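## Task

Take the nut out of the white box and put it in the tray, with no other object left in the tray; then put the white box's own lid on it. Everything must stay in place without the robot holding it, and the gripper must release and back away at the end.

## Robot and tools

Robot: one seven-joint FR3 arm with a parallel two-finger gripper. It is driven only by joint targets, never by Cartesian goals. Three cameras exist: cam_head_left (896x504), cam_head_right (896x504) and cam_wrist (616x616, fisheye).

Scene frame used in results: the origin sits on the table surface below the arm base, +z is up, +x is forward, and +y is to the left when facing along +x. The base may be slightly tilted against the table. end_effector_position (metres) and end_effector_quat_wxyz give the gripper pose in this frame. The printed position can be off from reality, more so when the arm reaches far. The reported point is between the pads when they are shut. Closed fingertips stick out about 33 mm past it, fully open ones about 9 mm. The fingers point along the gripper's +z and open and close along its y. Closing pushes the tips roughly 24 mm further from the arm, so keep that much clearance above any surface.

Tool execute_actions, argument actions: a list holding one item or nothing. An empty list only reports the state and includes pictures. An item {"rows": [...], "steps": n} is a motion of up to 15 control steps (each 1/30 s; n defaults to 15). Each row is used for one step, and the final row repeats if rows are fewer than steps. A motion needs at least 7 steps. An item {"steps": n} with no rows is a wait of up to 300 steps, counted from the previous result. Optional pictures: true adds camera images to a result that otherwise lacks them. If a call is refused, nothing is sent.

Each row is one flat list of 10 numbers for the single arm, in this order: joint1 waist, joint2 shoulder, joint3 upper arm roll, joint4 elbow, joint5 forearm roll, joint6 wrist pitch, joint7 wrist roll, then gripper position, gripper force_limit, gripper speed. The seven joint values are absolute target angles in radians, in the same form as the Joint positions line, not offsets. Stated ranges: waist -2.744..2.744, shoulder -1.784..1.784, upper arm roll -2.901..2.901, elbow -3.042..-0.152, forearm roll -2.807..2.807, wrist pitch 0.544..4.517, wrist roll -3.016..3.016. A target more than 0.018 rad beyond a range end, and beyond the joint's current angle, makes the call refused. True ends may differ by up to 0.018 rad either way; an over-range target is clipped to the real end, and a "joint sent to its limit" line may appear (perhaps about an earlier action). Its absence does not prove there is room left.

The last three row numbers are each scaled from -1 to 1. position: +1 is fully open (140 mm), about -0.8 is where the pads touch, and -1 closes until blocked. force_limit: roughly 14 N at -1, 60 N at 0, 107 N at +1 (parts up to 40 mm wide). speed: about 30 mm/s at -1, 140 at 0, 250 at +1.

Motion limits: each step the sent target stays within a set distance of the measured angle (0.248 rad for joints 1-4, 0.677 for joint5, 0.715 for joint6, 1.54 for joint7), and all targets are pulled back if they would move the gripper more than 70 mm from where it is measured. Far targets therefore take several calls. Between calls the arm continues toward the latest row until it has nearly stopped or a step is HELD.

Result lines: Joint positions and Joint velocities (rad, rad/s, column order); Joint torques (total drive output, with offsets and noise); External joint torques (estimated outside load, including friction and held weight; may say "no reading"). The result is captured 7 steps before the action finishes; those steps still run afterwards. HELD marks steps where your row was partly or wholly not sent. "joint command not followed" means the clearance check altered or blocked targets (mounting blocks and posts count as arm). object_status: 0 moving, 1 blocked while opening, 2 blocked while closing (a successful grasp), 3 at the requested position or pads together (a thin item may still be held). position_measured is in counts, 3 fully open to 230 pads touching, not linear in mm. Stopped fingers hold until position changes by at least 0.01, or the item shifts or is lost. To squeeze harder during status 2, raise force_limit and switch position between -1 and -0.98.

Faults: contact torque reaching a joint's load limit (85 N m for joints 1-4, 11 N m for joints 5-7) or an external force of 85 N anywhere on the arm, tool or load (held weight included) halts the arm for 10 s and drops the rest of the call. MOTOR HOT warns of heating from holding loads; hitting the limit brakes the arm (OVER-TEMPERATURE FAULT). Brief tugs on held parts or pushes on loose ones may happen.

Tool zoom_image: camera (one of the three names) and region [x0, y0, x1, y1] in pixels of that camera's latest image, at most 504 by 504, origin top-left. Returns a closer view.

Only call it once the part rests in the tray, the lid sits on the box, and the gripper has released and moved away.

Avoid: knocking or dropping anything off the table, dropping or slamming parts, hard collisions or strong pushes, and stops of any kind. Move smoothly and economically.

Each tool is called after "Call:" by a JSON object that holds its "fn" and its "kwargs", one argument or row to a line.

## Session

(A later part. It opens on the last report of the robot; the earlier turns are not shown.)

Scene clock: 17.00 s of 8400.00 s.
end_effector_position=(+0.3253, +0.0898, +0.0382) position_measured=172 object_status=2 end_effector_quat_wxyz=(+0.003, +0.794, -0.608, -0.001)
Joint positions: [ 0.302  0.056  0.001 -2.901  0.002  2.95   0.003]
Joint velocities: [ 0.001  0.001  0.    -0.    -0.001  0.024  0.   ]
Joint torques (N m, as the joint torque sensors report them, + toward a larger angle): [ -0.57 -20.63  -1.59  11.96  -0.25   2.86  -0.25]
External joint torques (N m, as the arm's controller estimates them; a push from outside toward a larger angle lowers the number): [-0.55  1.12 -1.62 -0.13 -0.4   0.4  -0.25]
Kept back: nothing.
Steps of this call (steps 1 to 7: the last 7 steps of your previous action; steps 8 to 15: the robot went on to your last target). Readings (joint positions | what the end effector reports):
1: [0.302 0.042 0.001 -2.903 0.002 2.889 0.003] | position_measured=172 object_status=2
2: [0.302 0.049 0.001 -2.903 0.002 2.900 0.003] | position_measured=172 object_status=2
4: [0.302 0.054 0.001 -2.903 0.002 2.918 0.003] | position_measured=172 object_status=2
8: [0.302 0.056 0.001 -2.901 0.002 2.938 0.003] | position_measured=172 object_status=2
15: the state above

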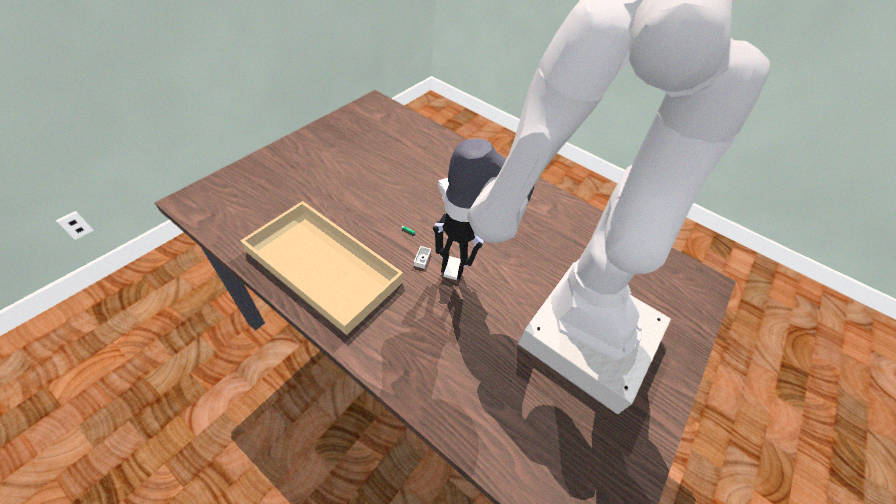

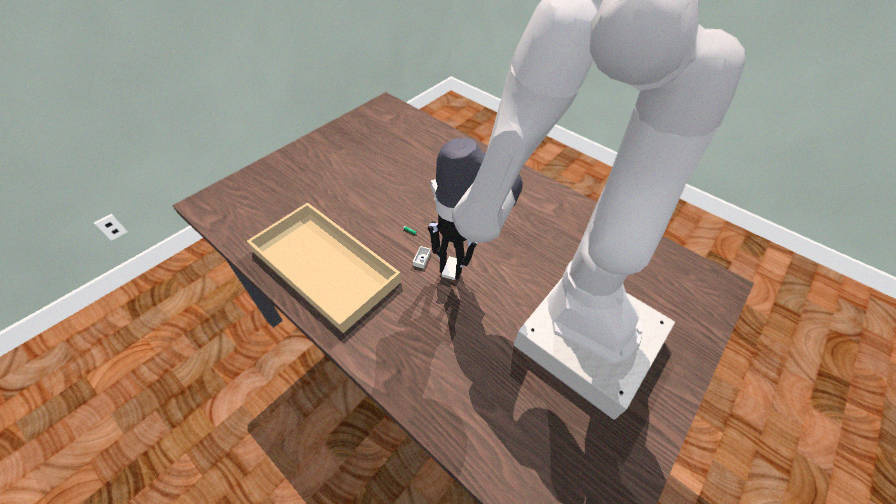

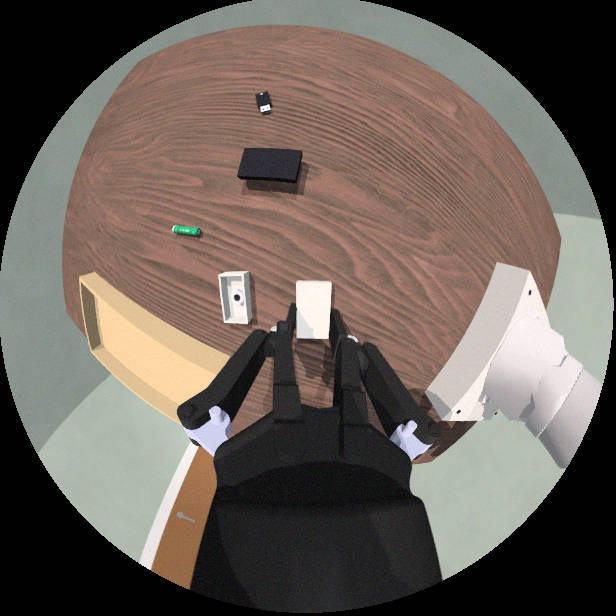

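Call:
{"fn": "execute_actions", "kwargs": {
  "actions": [
    {"rows":[[0.3,0.072,0,-2.899,0,2.971,0.0,-1,-0.8,-0.5],[0.3,0.072,0,-2.899,0,2.971,0.0,-1,-0.8,-0.5],[0.3,0.072,0,-2.899,0,2.971,0.0,-1,-0.8,-0.5],[0.3,0.072,0,-2.899,0,2.971,0.0,-0.2,-0.8,0],[0.3,0.072,0,-2.899,0,2.971,0.0,-0.2,-0.8,0],[0.3,0.072,0,-2.899,0,2.971,0.0,-0.2,-0.8,0],[0.3,0.072,0,-2.899,0,2.971,0.0,-0.2,-0.8,0],[0.3,0.072,0,-2.899,0,2.971,0.0,-0.2,-0.8,0],[0.3,0.072,0,-2.899,0,2.971,0.0,-0.2,-0.8,0],[0.3,-0.05,0,-2.905,0,2.855,0.0,-0.2,-0.8,0],[0.3,-0.174,0,-2.916,0,2.742,0.0,-0.2,-0.8,0]],"steps":15}
  ]
}}

Call:
{"fn": "execute_actions", "kwargs": {
  "actions": [
    {"rows":[[0.3,-0.174,0,-2.916,0,2.742,0.0,-0.2,-0.8,0],[0.3,-0.174,0,-2.916,0,2.742,0.0,-0.2,-0.8,0],[0.3,-0.1,0,-2.83,0,2.73,0.0,-0.2,-0.8,0],[0.3,-0.03,0,-2.73,0,2.7,0.0,-0.2,-0.8,0],[0.303,0.045,0,-2.626,0,2.671,0.0,-0.2,-0.8,0]],"steps":15}
  ]
}}

Call:
{"fn": "execute_actions", "kwargs": {
  "actions": [
    {"steps":15}
  ],
  "pictures": true
}}

Call:
{"fn": "zoom_image", "kwargs": {
  "camera": "cam_wrist",
  "region": [260, 240, 380, 350]
}}

Scene clock: 18.60 s of 8400.00 s.
end_effector_position=(+0.3254, +0.0898, +0.0350) position_measured=154 object_status=0 end_effector_quat_wxyz=(+0.002, +0.794, -0.608, -0.000)
Joint positions: [ 0.302  0.07   0.001 -2.9    0.002  2.965  0.003]
Joint velocities: [ 0.001  0.004 -0.     0.001  0.     0.019 -0.001]
Joint torques (N m, as the joint torque sensors report them, + toward a larger angle): [  0.13 -20.82  -1.02  11.57  -0.15   2.91  -0.28]
External joint torques (N m, as the arm's controller estimates them; a push from outside toward a larger angle lowers the number): [ 0.24  1.34 -0.97 -0.44 -0.3   0.41 -0.28]
Steps of this call (steps 1 to 15: the robot went on to your last target; steps 16 to 40: nothing new was sent; steps 41 to 48: the first 8 steps of this action). Readings (joint positions | what the end effector reports):
41: [0.302 0.059 0.001 -2.901 0.002 2.957 0.003] | position_measured=172 object_status=2
42: [0.302 0.062 0.001 -2.900 0.002 2.959 0.003] | position_measured=172 object_status=2
44: [0.302 0.068 0.001 -2.900 0.002 2.962 0.003] | position_measured=172 object_status=0
48: the state above

Scene clock: 19.10 s of 8400.00 s.
end_effector_position=(+0.4158, +0.1150, +0.1016) position_measured=154 object_status=3 end_effector_quat_wxyz=(-0.015, +0.794, -0.607, +0.013)
Joint positions: [ 0.302  0.013  0.    -2.668  0.001  2.72   0.003]
Joint velocities: [-0.     0.406 -0.002  0.609 -0.001 -0.242 -0.   ]
Joint torques (N m, as the joint torque sensors report them, + toward a larger angle): [  1.02 -24.64  -0.81  11.96   0.24   1.02  -0.18]
External joint torques (N m, as the arm's controller estimates them; a push from outside toward a larger angle lowers the number): [ 0.9   2.4  -0.96  1.09  0.08 -0.63 -0.2 ]
Steps of this call (steps 1 to 7: the last 7 steps of your previous action; steps 8 to 15: the first 8 steps of this action). Readings (joint positions | what the end effector reports):
8: [0.302 -0.162 0.000 -2.909 0.002 2.811 0.003] | position_measured=154 object_status=0
9: [0.302 -0.167 0.000 -2.910 0.002 2.800 0.003] | position_measured=154 object_status=3
11: [0.302 -0.123 0.000 -2.855 0.001 2.770 0.003] | position_measured=154 object_status=3
15: the state above

Scene clock: 19.60 s of 8400.00 s.
end_effector_position=(+0.4173, +0.1154, +0.0979) position_measured=154 object_status=3 end_effector_quat_wxyz=(-0.001, +0.795, -0.607, +0.003)
Joint positions: [ 0.302  0.043  0.    -2.628  0.001  2.676  0.003]
Joint velocities: [ 0.001 -0.001 -0.    -0.    -0.    -0.015  0.   ]
Joint torques (N m, as the joint torque sensors report them, + toward a larger angle): [  1.25 -25.26  -1.1   17.38   0.28   2.12  -0.18]
External joint torques (N m, as the arm's controller estimates them; a push from outside toward a larger angle lowers the number): [ 1.31  1.32 -1.09  0.07 -0.08 -0.39 -0.18]
Kept back: nothing.
Steps of this call (steps 1 to 7: the last 7 steps of your previous action; steps 8 to 15: the robot went on to your last target). Readings (joint positions | what the end effector reports):
1: [0.302 0.024 0.000 -2.653 0.001 2.713 0.003] | position_measured=154 object_status=3
2: [0.302 0.030 0.000 -2.643 0.001 2.706 0.003] | position_measured=154 object_status=3
4: [0.302 0.038 0.000 -2.634 0.001 2.696 0.003] | position_measured=154 object_status=3
8: [0.302 0.043 0.000 -2.629 0.001 2.684 0.003] | position_measured=154 object_status=3
15: the state above

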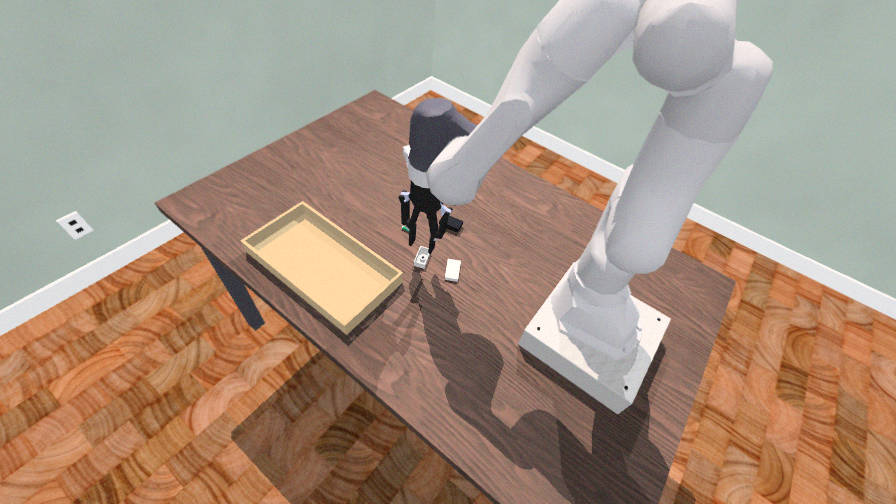

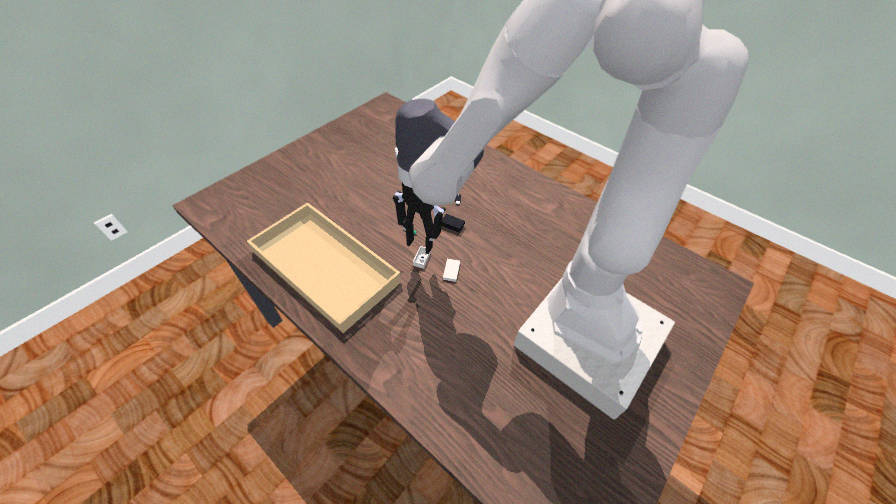

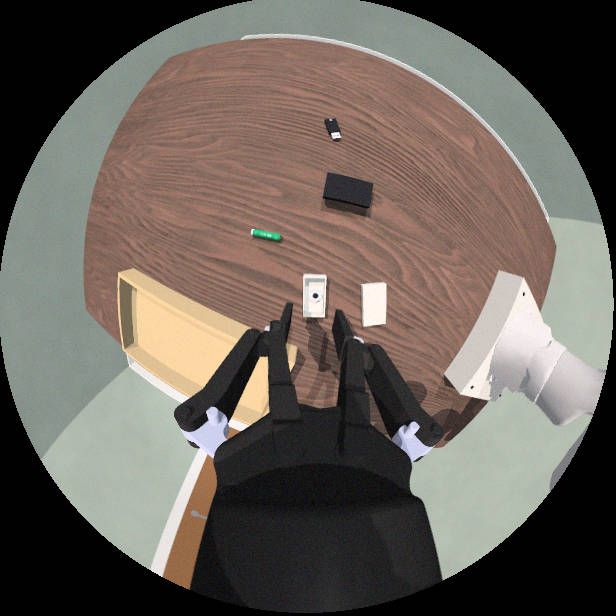

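Region (260, 240, 380, 350) of cam_wrist's 616x616 image, scaled by 4.200, with more detail than that image has; it fills the top 462 rows of this view, and the rest is white.

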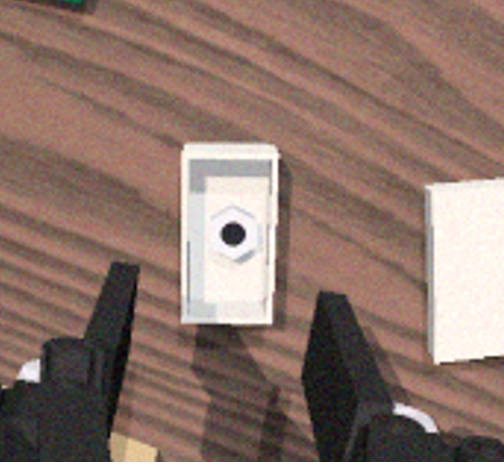

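Call:
{"fn": "execute_actions", "kwargs": {
  "actions": [
    {"rows":[[0.29,0.1,0,-2.626,0,2.726,0.0,-0.2,-0.6,0],[0.29,0.15,0,-2.626,0,2.776,0.0,-0.2,-0.6,0],[0.29,0.19,0,-2.626,0,2.816,0.0,-0.2,-0.6,0],[0.29,0.215,0,-2.626,0,2.841,0.0,-0.2,-0.6,0]],"steps":15}
  ]
}}

Call:
{"fn": "execute_actions", "kwargs": {
  "actions": [
    {"rows":[[0.29,0.215,0,-2.626,0,2.841,0.0,-1,-0.6,-0.5]],"steps":15}
  ]
}}

Call:
{"fn": "execute_actions", "kwargs": {
  "actions": [
    {"steps":10}
  ],
  "pictures": true
}}

Scene clock: 20.23 s of 8400.00 s.
end_effector_position=(+0.4130, +0.1106, +0.0460) position_measured=154 object_status=3 end_effector_quat_wxyz=(+0.006, +0.792, -0.610, -0.003)
Joint positions: [ 0.293  0.195  0.001 -2.619  0.001  2.802  0.003]
Joint velocities: [-0.007  0.205 -0.001 -0.025  0.001  0.236 -0.001]
Joint torques (N m, as the joint torque sensors report them, + toward a larger angle): [ -0.29 -26.51  -1.02  10.9    0.03   2.63  -0.16]
External joint torques (N m, as the arm's controller estimates them; a push from outside toward a larger angle lowers the number): [-0.24  1.82 -1.16 -1.78 -0.2   0.51 -0.16]
Steps of this call (steps 1 to 11: the robot went on to your last target; steps 12 to 19: the first 8 steps of this action). Readings (joint positions | what the end effector reports):
12: [0.301 0.051 0.001 -2.626 0.001 2.682 0.003] | position_measured=154 object_status=3
13: [0.298 0.072 0.001 -2.622 0.001 2.698 0.003] | position_measured=154 object_status=3
15: [0.295 0.137 0.001 -2.621 0.001 2.741 0.003] | position_measured=154 object_status=3
19: the state above

Scene clock: 20.73 s of 8400.00 s.
end_effector_position=(+0.4141, +0.1106, +0.0398) position_measured=185 object_status=0 end_effector_quat_wxyz=(+0.001, +0.792, -0.611, +0.001)
Joint positions: [ 0.293  0.214  0.001 -2.625  0.001  2.837  0.003]
Joint velocities: [-0.001 -0.     0.    -0.001 -0.001  0.011 -0.001]
Joint torques (N m, as the joint torque sensors report them, + toward a larger angle): [ -0.06 -27.98  -1.05  12.37   0.1    2.77  -0.22]
External joint torques (N m, as the arm's controller estimates them; a push from outside toward a larger angle lowers the number): [ 0.01  1.36 -1.19 -2.08 -0.14  0.27 -0.22]
Steps of this call (steps 1 to 7: the last 7 steps of your previous action; steps 8 to 15: the first 8 steps of this action). Readings (joint positions | what the end effector reports):
8: [0.293 0.214 0.001 -2.625 0.001 2.831 0.003] | position_measured=154 object_status=0
9: [0.293 0.214 0.001 -2.625 0.001 2.832 0.003] | position_measured=158 object_status=0
11: [0.293 0.214 0.001 -2.625 0.001 2.834 0.003] | position_measured=167 object_status=0
15: the state above

Scene clock: 21.07 s of 8400.00 s.
end_effector_position=(+0.4145, +0.1107, +0.0399) position_measured=206 object_status=2 end_effector_quat_wxyz=(+0.001, +0.792, -0.611, +0.001)
Joint positions: [ 0.293  0.214  0.001 -2.625  0.001  2.838  0.003]
Joint velocities: [ 0.001 -0.     0.001 -0.    -0.001 -0.    -0.   ]
Joint torques (N m, as the joint torque sensors report them, + toward a larger angle): [ -1.36 -27.92  -0.57  12.16   0.15   3.02  -0.17]
External joint torques (N m, as the arm's controller estimates them; a push from outside toward a larger angle lowers the number): [-1.27  1.47 -0.69 -2.32 -0.09  0.51 -0.17]
Kept back: nothing.
Steps of this call (steps 1 to 7: the last 7 steps of your previous action; steps 8 to 10: the robot went on to your last target). Readings (joint positions | what the end effector reports):
1: [0.293 0.214 0.001 -2.625 0.001 2.837 0.003] | position_measured=190 object_status=0
2: [0.293 0.214 0.001 -2.625 0.001 2.837 0.003] | position_measured=194 object_status=0
4: [0.293 0.214 0.001 -2.625 0.001 2.838 0.003] | position_measured=204 object_status=0
8: [0.293 0.214 0.001 -2.625 0.001 2.838 0.003] | position_measured=206 object_status=0
10: the state above

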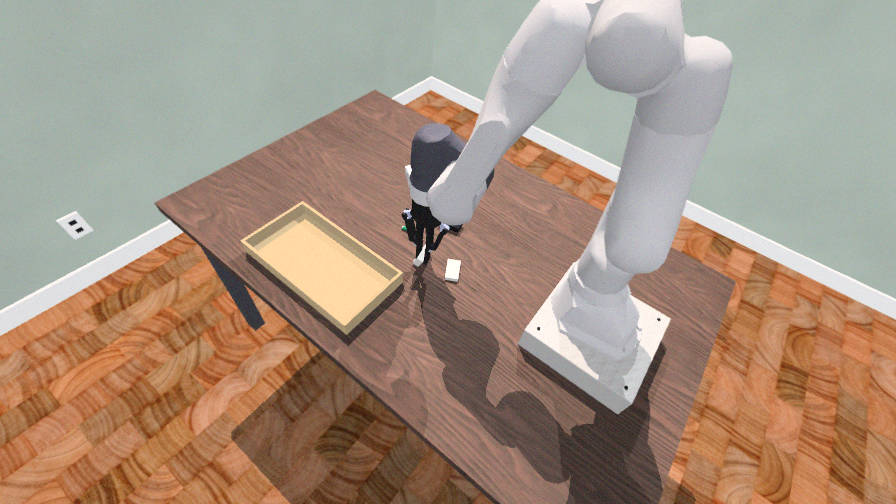

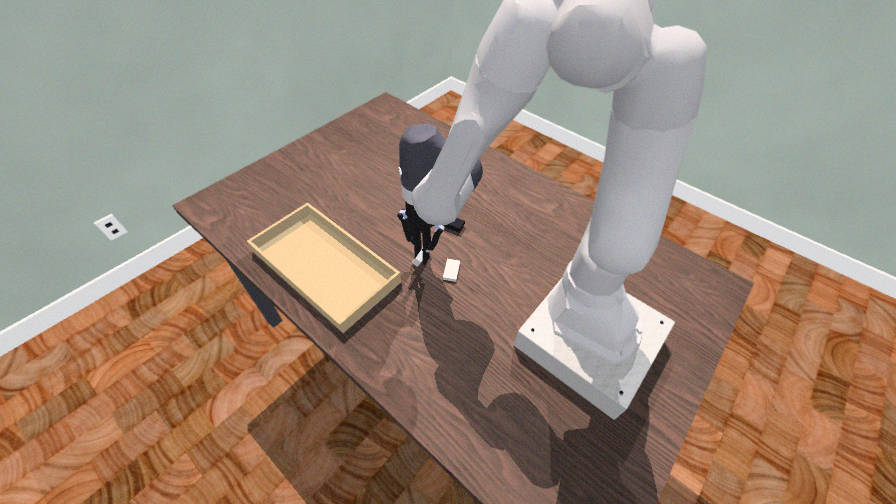

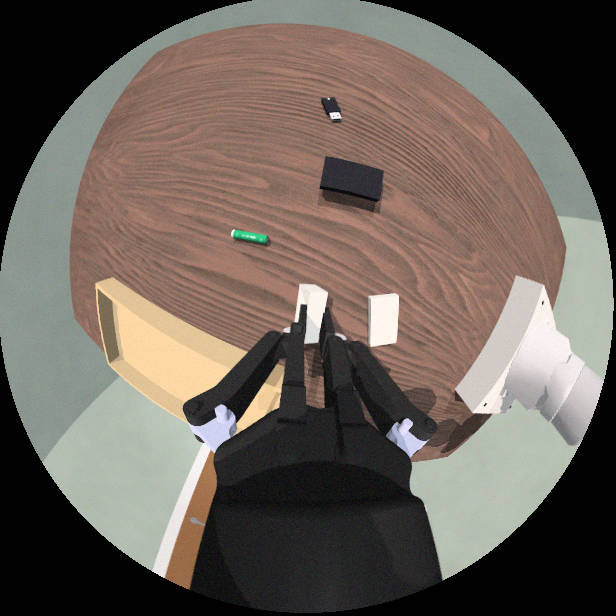

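Odd: 206 is narrow; the box seems tipped.

Call:
{"fn": "zoom_image", "kwargs": {
  "camera": "cam_wrist",
  "region": [270, 270, 360, 360]
}}

Call:
{"fn": "zoom_image", "kwargs": {
  "camera": "cam_head_left",
  "region": [390, 225, 470, 290]
}}

Region (270, 270, 360, 360) of cam_wrist's 616x616 image, scaled by 5.600, with more detail than that image has.

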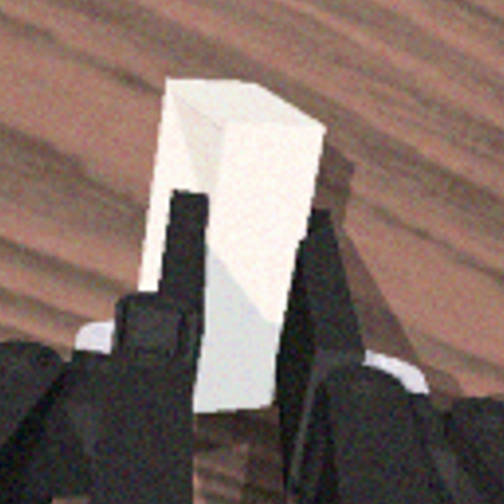

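Region (390, 225, 470, 290) of cam_head_left's 896x504 image, scaled by 6.300, with more detail than that image has; it fills the top 410 rows of this view, and the rest is white.

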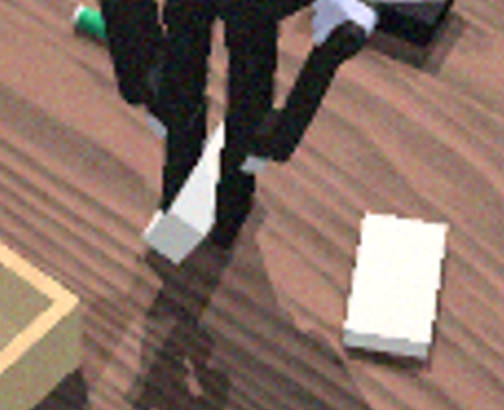

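Call:
{"fn": "execute_actions", "kwargs": {
  "actions": [
    {"rows":[[0.29,0.215,0,-2.626,0,2.841,0.0,0.0,-0.6,-1]],"steps":15}
  ]
}}

Call:
{"fn": "execute_actions", "kwargs": {
  "actions": [
    {"steps":60}
  ],
  "pictures": true
}}

Call:
{"fn": "zoom_image", "kwargs": {
  "camera": "cam_wrist",
  "region": [250, 250, 380, 370]
}}

Call:
{"fn": "zoom_image", "kwargs": {
  "camera": "cam_head_left",
  "region": [390, 225, 470, 290]
}}

Scene clock: 22.20 s of 8400.00 s.
end_effector_position=(+0.4146, +0.1107, +0.0399) position_measured=195 object_status=0 end_effector_quat_wxyz=(+0.000, +0.792, -0.611, +0.001)
Joint positions: [ 0.293  0.214  0.001 -2.625  0.001  2.838  0.003]
Joint velocities: [-0.     0.     0.     0.    -0.     0.001  0.002]
Joint torques (N m, as the joint torque sensors report them, + toward a larger angle): [ -1.21 -28.5   -0.34  12.98   0.03   2.87  -0.19]
External joint torques (N m, as the arm's controller estimates them; a push from outside toward a larger angle lowers the number): [-1.14  0.83 -0.47 -1.47 -0.21  0.37 -0.19]
Steps of this call (steps 1 to 15: the robot went on to your last target; steps 16 to 26: nothing new was sent; steps 27 to 34: the first 8 steps of this action). Readings (joint positions | what the end effector reports):
27: [0.293 0.214 0.001 -2.625 0.001 2.838 0.003] | position_measured=206 object_status=0
28: [0.293 0.214 0.001 -2.625 0.001 2.838 0.003] | position_measured=206 object_status=0
30: [0.293 0.214 0.001 -2.625 0.001 2.838 0.003] | position_measured=201 object_status=0
34: the state above

Scene clock: 24.20 s of 8400.00 s.
end_effector_position=(+0.4148, +0.1107, +0.0399) position_measured=129 object_status=3 end_effector_quat_wxyz=(+0.000, +0.792, -0.611, +0.001)
Joint positions: [ 0.293  0.214  0.001 -2.625  0.001  2.839  0.003]
Joint velocities: [-0.     0.     0.     0.    -0.    -0.     0.001]
Joint torques (N m, as the joint torque sensors report them, + toward a larger angle): [ -0.65 -28.14  -0.95  11.67   0.07   2.86  -0.18]
External joint torques (N m, as the arm's controller estimates them; a push from outside toward a larger angle lowers the number): [-0.58  1.17 -1.08 -2.77 -0.18  0.36 -0.18]
Kept back: nothing.
Steps of this call (steps 1 to 7: the last 7 steps of your previous action; steps 8 to 15: the robot went on to your last target; steps 16 to 60: nothing new was sent). Readings (joint positions | what the end effector reports):
1: [0.293 0.214 0.001 -2.625 0.001 2.838 0.003] | position_measured=193 object_status=0
2: [0.293 0.214 0.001 -2.625 0.001 2.839 0.003] | position_measured=191 object_status=0
4: [0.293 0.214 0.001 -2.625 0.001 2.839 0.003] | position_measured=188 object_status=0
8: [0.293 0.214 0.001 -2.625 0.001 2.839 0.003] | position_measured=182 object_status=0
60: the state above
The arm was judged still, so your last target was given up. Only a new action makes it travel on or press farther. Fingers that are still opening or closing keep moving.

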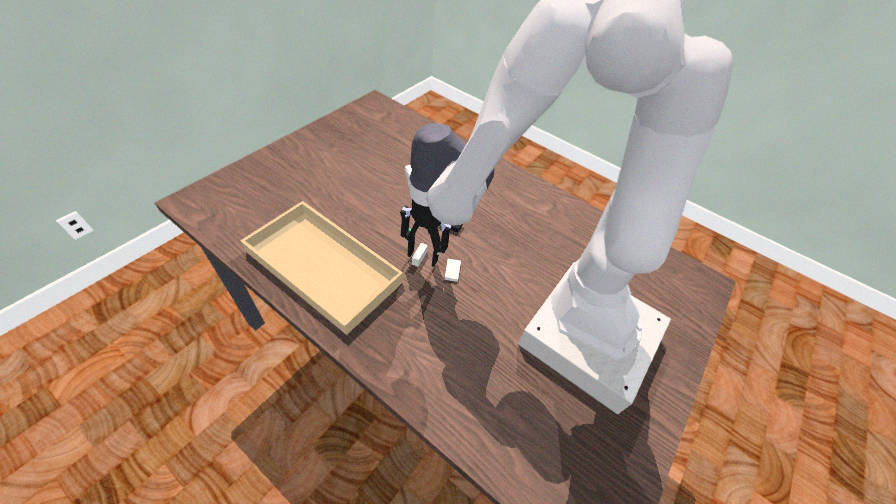

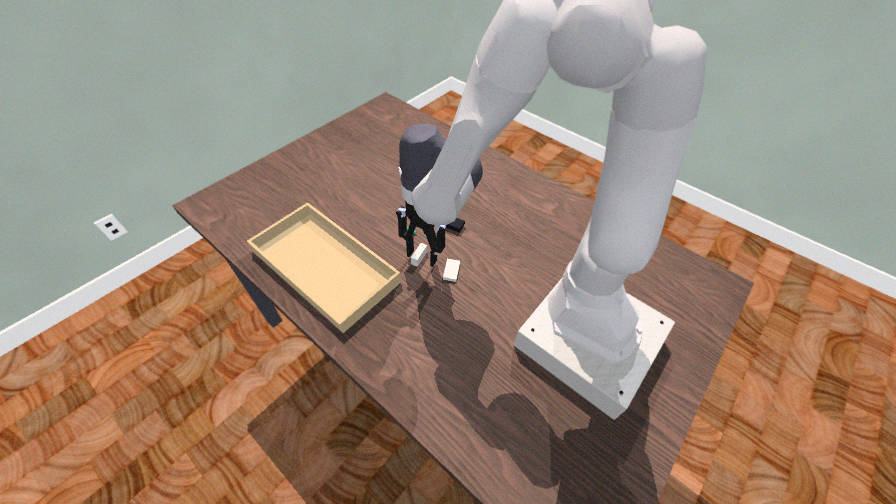

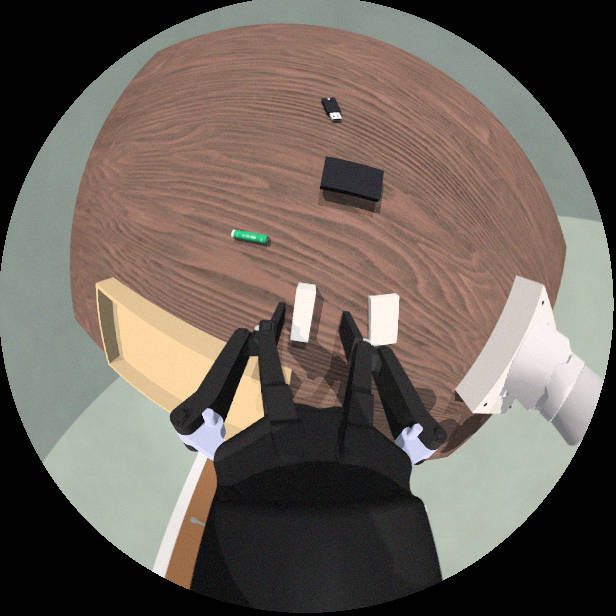

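Region (250, 250, 380, 370) of cam_wrist's 616x616 image, scaled by 3.877, with more detail than that image has; it fills the top 465 rows of this view, and the rest is white.

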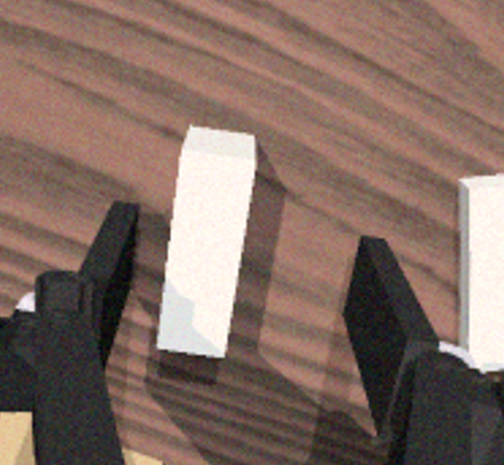

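Region (390, 225, 470, 290) of cam_head_left's 896x504 image, scaled by 6.300, with more detail than that image has; it fills the top 410 rows of this view, and the rest is white.

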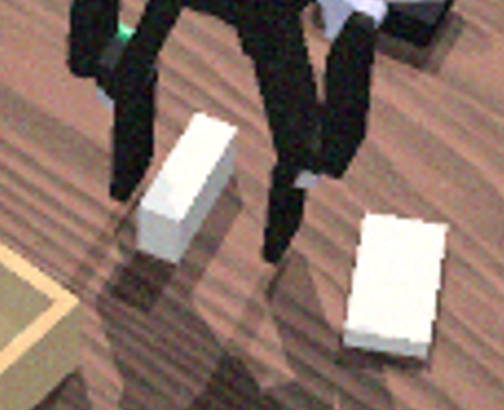

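Call:
{"fn": "execute_actions", "kwargs": {
  "actions": [
    {"rows":[[0.285,0.15,0,-2.62,0,2.77,0.0,0,-0.6,0],[0.285,0.1,0,-2.61,0,2.71,0.0,0,-0.6,0],[0.285,0.08,0,-2.6,0,2.68,0.0,0,-0.6,0],[0.285,0.08,0,-2.6,0,2.68,0.0,0,-0.6,0],[0.285,0.08,0,-2.6,0,2.68,0.5,0,-0.6,0],[0.285,0.08,0,-2.6,0,2.68,1.67,0,-0.6,0]],"steps":15}
  ]
}}

Call:
{"fn": "execute_actions", "kwargs": {
  "actions": [
    {"steps":25}
  ],
  "pictures": true
}}

Scene clock: 25.63 s of 8400.00 s.
end_effector_position=(+0.4400, +0.1152, +0.0958) position_measured=129 object_status=3 end_effector_quat_wxyz=(+0.020, -0.626, +0.779, -0.010)
Joint positions: [ 0.288  0.082  0.001 -2.598  0.001  2.724  0.471]
Joint velocities: [-0.005 -0.081 -0.     0.008 -0.    -0.227  3.956]
Joint torques (N m, as the joint torque sensors report them, + toward a larger angle): [  0.08 -24.98  -0.82  13.41   0.2    1.75   0.83]
External joint torques (N m, as the arm's controller estimates them; a push from outside toward a larger angle lowers the number): [ 0.07 -1.57 -0.9  -0.92 -0.11 -0.28  0.89]
Steps of this call (steps 1 to 35: nothing new was sent; steps 36 to 43: the first 8 steps of this action). Readings (joint positions | what the end effector reports):
36: [0.292 0.206 0.001 -2.626 0.001 2.828 0.003] | position_measured=129 object_status=3
37: [0.290 0.184 0.001 -2.626 0.001 2.807 0.003] | position_measured=129 object_status=3
39: [0.289 0.128 0.001 -2.615 0.001 2.766 0.003] | position_measured=129 object_status=3
43: the state above

Scene clock: 26.47 s of 8400.00 s.
end_effector_position=(+0.4278, +0.1120, +0.0925) position_measured=129 object_status=3 end_effector_quat_wxyz=(+0.003, -0.118, +0.993, -0.001)
Joint positions: [ 0.288  0.08   0.001 -2.598  0.001  2.683  1.59 ]
Joint velocities: [-0.     0.    -0.001  0.     0.    -0.001  0.253]
Joint torques (N m, as the joint torque sensors report them, + toward a larger angle): [ -0.84 -28.19  -1.26  14.16   0.24   2.26   0.07]
External joint torques (N m, as the arm's controller estimates them; a push from outside toward a larger angle lowers the number): [-0.7  -0.53 -1.19 -3.02 -0.13 -0.18  0.07]
Kept back: nothing.
Steps of this call (steps 1 to 7: the last 7 steps of your previous action; steps 8 to 25: the robot went on to your last target). Readings (joint positions | what the end effector reports):
1: [0.288 0.080 0.001 -2.598 0.001 2.717 0.595] | position_measured=129 object_status=3
2: [0.288 0.080 0.001 -2.598 0.001 2.711 0.707] | position_measured=129 object_status=3
4: [0.288 0.080 0.001 -2.598 0.001 2.701 0.896] | position_measured=129 object_status=3
8: [0.288 0.080 0.001 -2.598 0.001 2.691 1.169] | position_measured=129 object_status=3
25: the state above

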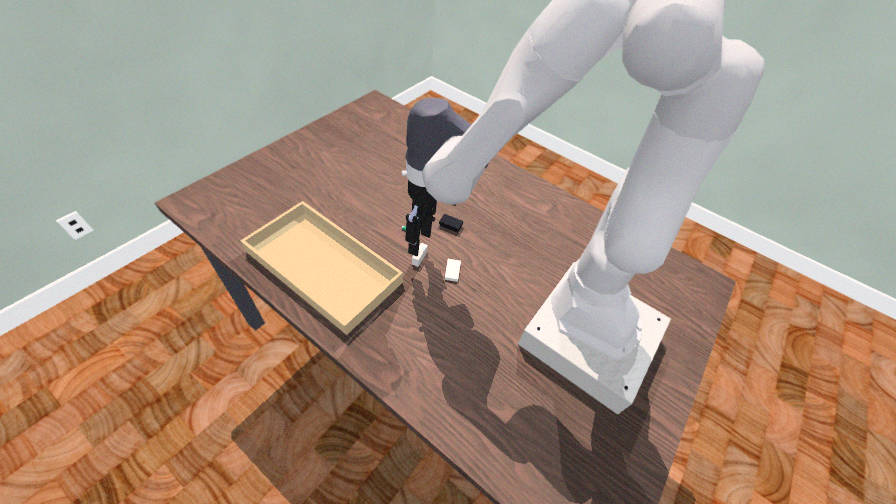

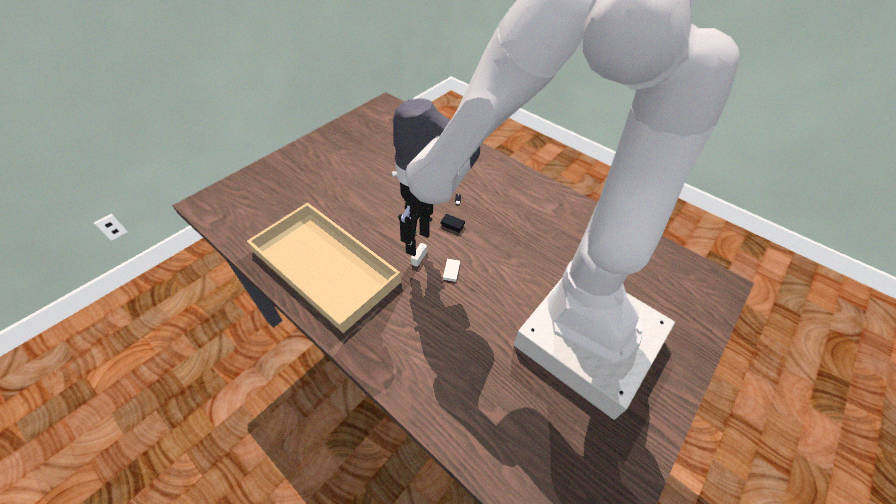

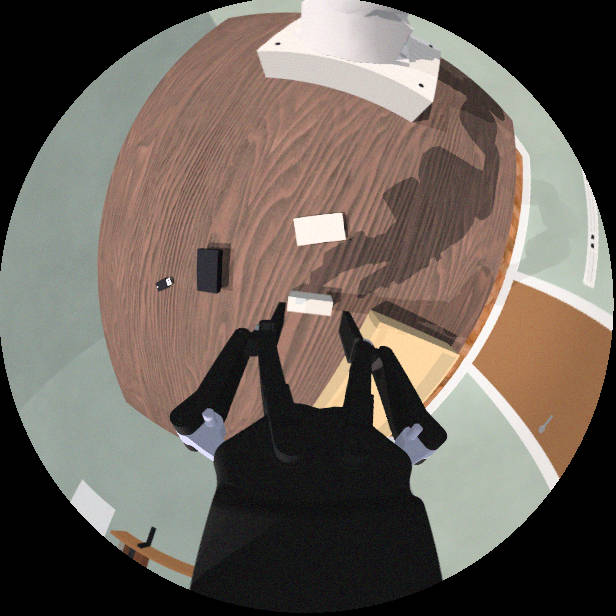

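Call:
{"fn": "execute_actions", "kwargs": {
  "actions": [
    {"rows":[[0.285,0.08,0,-2.6,0,2.68,-1.47,0.1,-0.6,0]],"steps":15}
  ]
}}

Call:
{"fn": "execute_actions", "kwargs": {
  "actions": [
    {"steps":35}
  ],
  "pictures": true
}}

Call:
{"fn": "zoom_image", "kwargs": {
  "camera": "cam_wrist",
  "region": [250, 240, 380, 350]
}}

Scene clock: 27.03 s of 8400.00 s.
end_effector_position=(+0.4277, +0.1119, +0.0925) position_measured=117 object_status=0 end_effector_quat_wxyz=(+0.002, -0.648, +0.761, -0.002)
Joint positions: [ 0.288  0.08   0.001 -2.598  0.001  2.682  0.415]
Joint velocities: [-0.001 -0.001 -0.001 -0.    -0.001 -0.001 -4.58 ]
Joint torques (N m, as the joint torque sensors report them, + toward a larger angle): [ -1.   -27.05  -0.45  15.38   0.2    2.27  -1.2 ]
External joint torques (N m, as the arm's controller estimates them; a push from outside toward a larger angle lowers the number): [-0.89  0.7  -0.43 -1.86 -0.15 -0.21 -1.24]
Steps of this call (steps 1 to 9: the robot went on to your last target; steps 10 to 17: the first 8 steps of this action). Readings (joint positions | what the end effector reports):
10: [0.288 0.080 0.001 -2.598 0.001 2.682 1.511] | position_measured=129 object_status=0
11: [0.288 0.080 0.001 -2.598 0.001 2.682 1.354] | position_measured=123 object_status=0
13: [0.288 0.080 0.001 -2.598 0.001 2.682 1.041] | position_measured=117 object_status=0
17: the state above

Scene clock: 28.20 s of 8400.00 s.
end_effector_position=(+0.4277, +0.1119, +0.0925) position_measured=117 object_status=3 end_effector_quat_wxyz=(+0.001, +0.999, +0.054, +0.003)
Joint positions: [ 0.288  0.08   0.001 -2.598  0.001  2.682 -1.424]
Joint velocities: [ 0.001  0.001 -0.001  0.001  0.001 -0.001 -0.139]
Joint torques (N m, as the joint torque sensors report them, + toward a larger angle): [ -0.82 -28.03  -0.2   15.18   0.24   2.3   -0.26]
External joint torques (N m, as the arm's controller estimates them; a push from outside toward a larger angle lowers the number): [-0.72 -0.25 -0.19 -2.14 -0.16 -0.25 -0.26]
Kept back: nothing.
Steps of this call (steps 1 to 7: the last 7 steps of your previous action; steps 8 to 35: the robot went on to your last target). Readings (joint positions | what the end effector reports):
1: [0.288 0.080 0.001 -2.598 0.001 2.682 0.258] | position_measured=117 object_status=3
2: [0.288 0.080 0.001 -2.598 0.001 2.682 0.101] | position_measured=117 object_status=3
4: [0.288 0.080 0.001 -2.598 0.001 2.682 -0.201] | position_measured=117 object_status=3
8: [0.288 0.080 0.001 -2.598 0.001 2.682 -0.650] | position_measured=117 object_status=3
35: the state above

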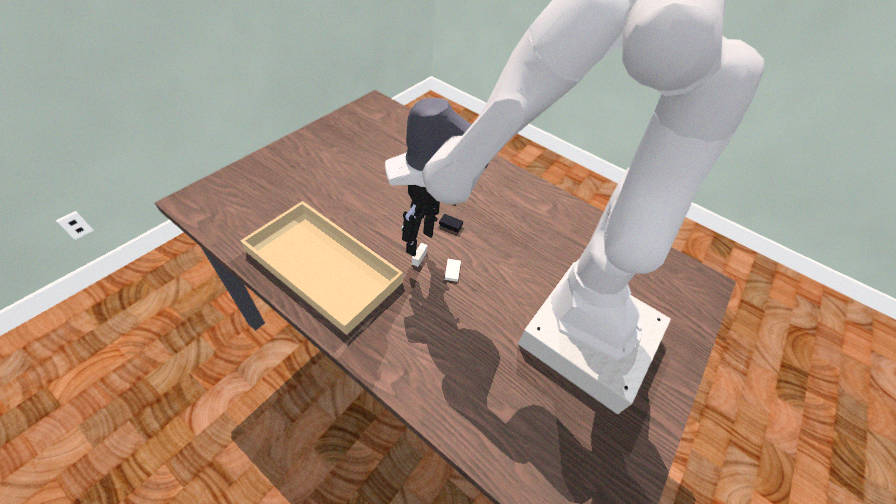

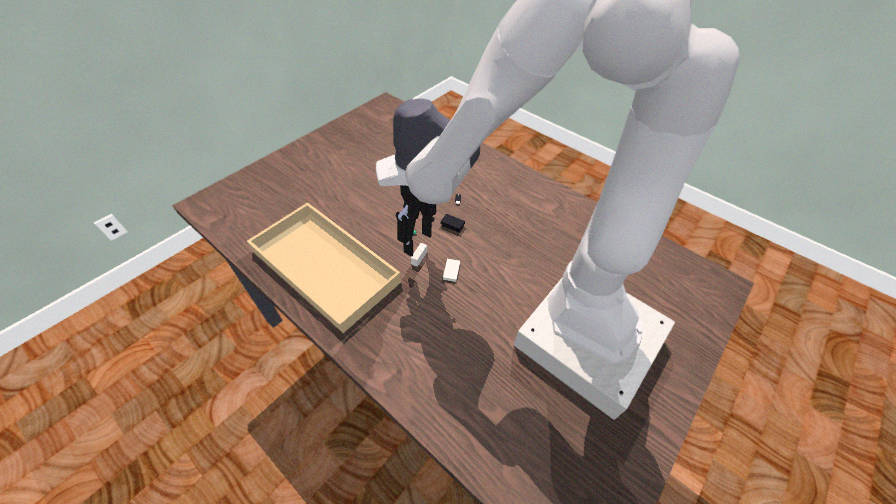

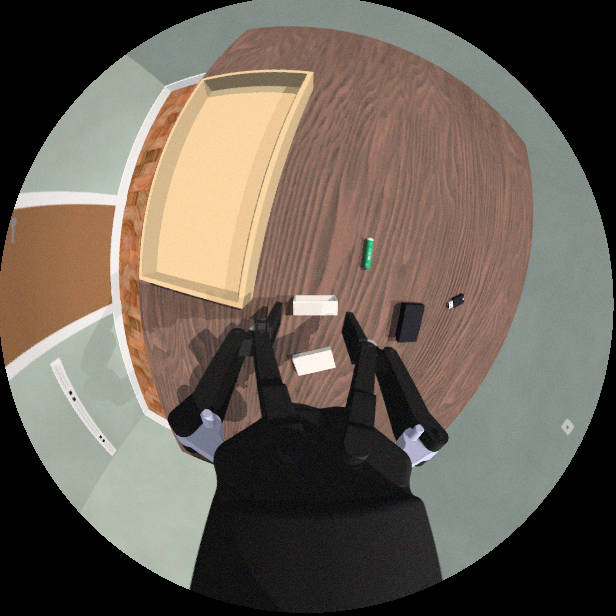

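Region (250, 240, 380, 350) of cam_wrist's 616x616 image, scaled by 3.877, with more detail than that image has; it fills the top 426 rows of this view, and the rest is white.

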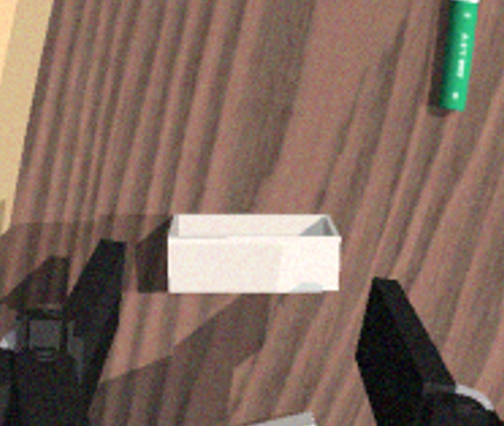

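Call:
{"fn": "execute_actions", "kwargs": {
  "actions": [
    {"rows":[[0.288,0.13,0,-2.595,0,2.725,-1.44,0.1,-0.6,0],[0.288,0.18,0,-2.59,0,2.77,-1.44,0.1,-0.6,0],[0.288,0.22,0,-2.585,0,2.805,-1.44,0.1,-0.6,0],[0.288,0.254,0,-2.581,0,2.835,-1.44,0.1,-0.6,0]],"steps":15}
  ]
}}

Call:
{"fn": "execute_actions", "kwargs": {
  "actions": [
    {"rows":[[0.288,0.254,0,-2.581,0,2.835,-1.44,-1,-0.5,-0.5]],"steps":15}
  ]
}}

Call:
{"fn": "execute_actions", "kwargs": {
  "actions": [
    {"steps":12}
  ],
  "pictures": true
}}

Call:
{"fn": "zoom_image", "kwargs": {
  "camera": "cam_wrist",
  "region": [250, 240, 380, 350]
}}

Scene clock: 29.03 s of 8400.00 s.
end_effector_position=(+0.4125, +0.1078, +0.0323) position_measured=117 object_status=3 end_effector_quat_wxyz=(+0.005, +0.998, +0.067, -0.021)
Joint positions: [ 0.288  0.247  0.001 -2.586  0.001  2.788 -1.451]
Joint velocities: [ 0.     0.19   0.    -0.     0.001  0.242  0.023]
Joint torques (N m, as the joint torque sensors report them, + toward a larger angle): [  0.65 -35.59  -0.28  17.07   0.15   3.49   0.17]
External joint torques (N m, as the arm's controller estimates them; a push from outside toward a larger angle lowers the number): [ 0.72  1.41 -0.49 -1.41 -0.13  0.42  0.17]
Steps of this call (steps 1 to 17: the robot went on to your last target; steps 18 to 25: the first 8 steps of this action). Readings (joint positions | what the end effector reports):
18: [0.288 0.086 0.001 -2.596 0.001 2.689 -1.459] | position_measured=117 object_status=3
19: [0.288 0.106 0.001 -2.592 0.001 2.703 -1.457] | position_measured=117 object_status=3
21: [0.288 0.169 0.001 -2.584 0.001 2.741 -1.455] | position_measured=117 object_status=3
25: the state above

Scene clock: 29.53 s of 8400.00 s.
end_effector_position=(+0.4255, +0.1111, +0.0340) position_measured=140 object_status=0 end_effector_quat_wxyz=(+0.002, +0.998, +0.064, -0.002)
Joint positions: [ 0.288  0.253  0.001 -2.583  0.001  2.83  -1.445]
Joint velocities: [-0.001  0.     0.    -0.     0.001  0.011  0.005]
Joint torques (N m, as the joint torque sensors report them, + toward a larger angle): [  0.79 -29.03  -1.87  14.88   0.17   3.     0.12]
External joint torques (N m, as the arm's controller estimates them; a push from outside toward a larger angle lowers the number): [ 0.88  1.54 -2.04  0.43 -0.1   0.5   0.12]
Steps of this call (steps 1 to 7: the last 7 steps of your previous action; steps 8 to 15: the first 8 steps of this action). Readings (joint positions | what the end effector reports):
8: [0.288 0.253 0.001 -2.583 0.001 2.823 -1.446] | position_measured=117 object_status=0
9: [0.288 0.253 0.001 -2.583 0.001 2.825 -1.446] | position_measured=120 object_status=0
11: [0.288 0.253 0.001 -2.583 0.001 2.828 -1.445] | position_measured=129 object_status=0
15: the state above

Scene clock: 29.93 s of 8400.00 s.
end_effector_position=(+0.4260, +0.1113, +0.0342) position_measured=141 object_status=2 end_effector_quat_wxyz=(+0.001, +0.998, +0.064, -0.001)
Joint positions: [ 0.288  0.253  0.001 -2.583  0.001  2.832 -1.444]
Joint velocities: [ 0.    -0.001 -0.     0.    -0.     0.001  0.002]
Joint torques (N m, as the joint torque sensors report them, + toward a larger angle): [  0.85 -30.02  -1.13  14.09   0.04   3.07   0.13]
External joint torques (N m, as the arm's controller estimates them; a push from outside toward a larger angle lowers the number): [ 0.91  0.71 -1.33 -0.52 -0.23  0.53  0.13]
Kept back: nothing.
Steps of this call (steps 1 to 7: the last 7 steps of your previous action; steps 8 to 12: the robot went on to your last target). Readings (joint positions | what the end effector reports):
1: [0.288 0.253 0.001 -2.583 0.001 2.831 -1.445] | position_measured=140 object_status=0
2: [0.288 0.253 0.001 -2.583 0.001 2.831 -1.444] | position_measured=140 object_status=0
4: [0.288 0.253 0.001 -2.583 0.001 2.831 -1.444] | position_measured=141 object_status=0
8: [0.288 0.253 0.001 -2.583 0.001 2.832 -1.444] | position_measured=141 object_status=2
12: the state above

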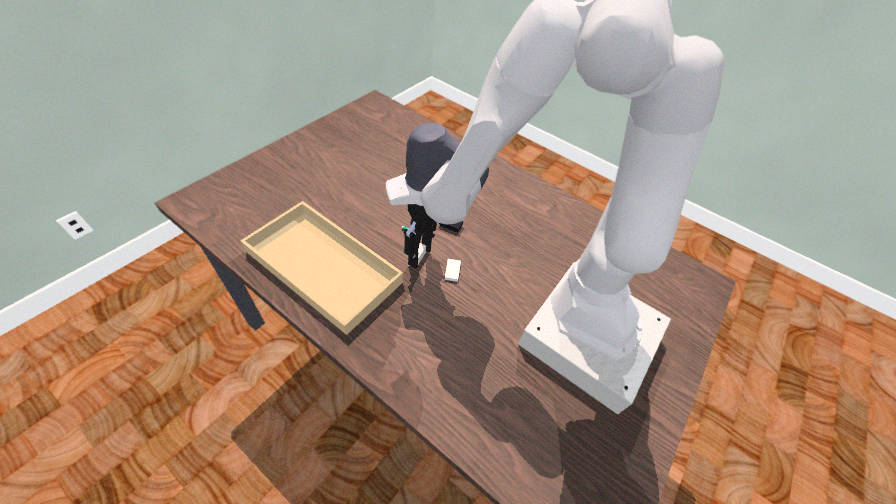

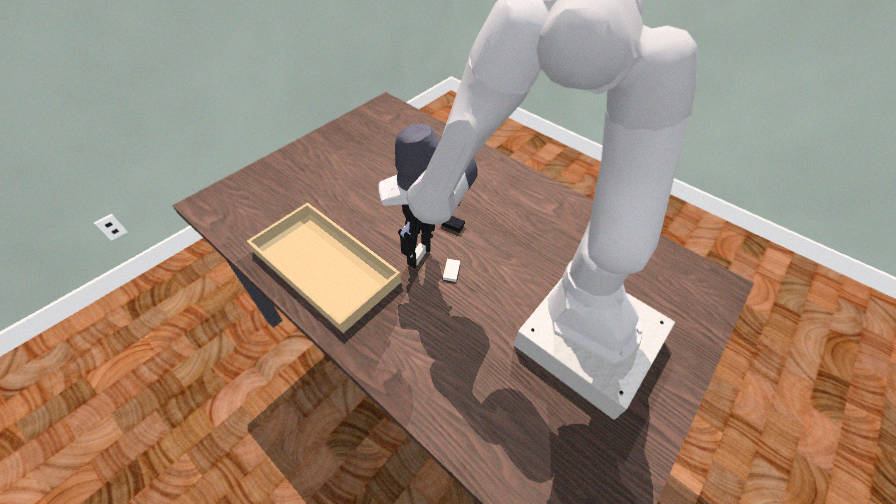

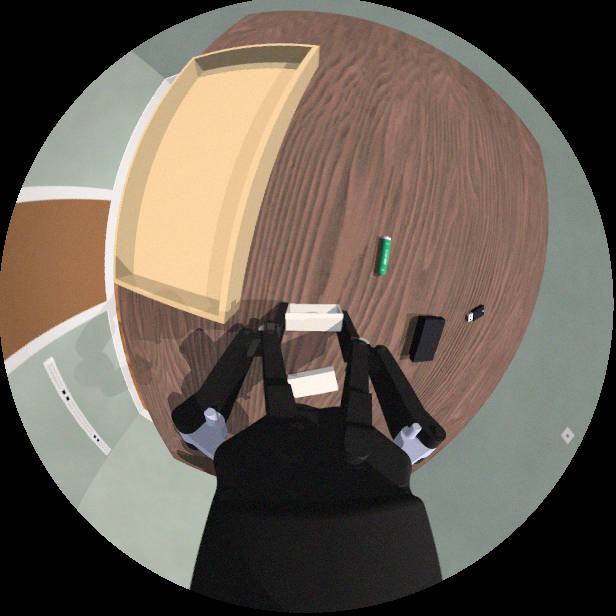

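Region (250, 240, 380, 350) of cam_wrist's 616x616 image, scaled by 3.877, with more detail than that image has; it fills the top 426 rows of this view, and the rest is white.

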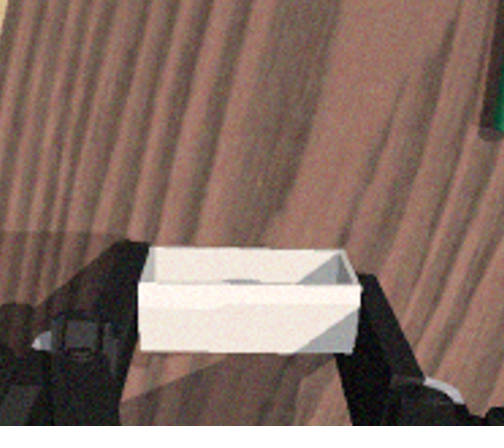

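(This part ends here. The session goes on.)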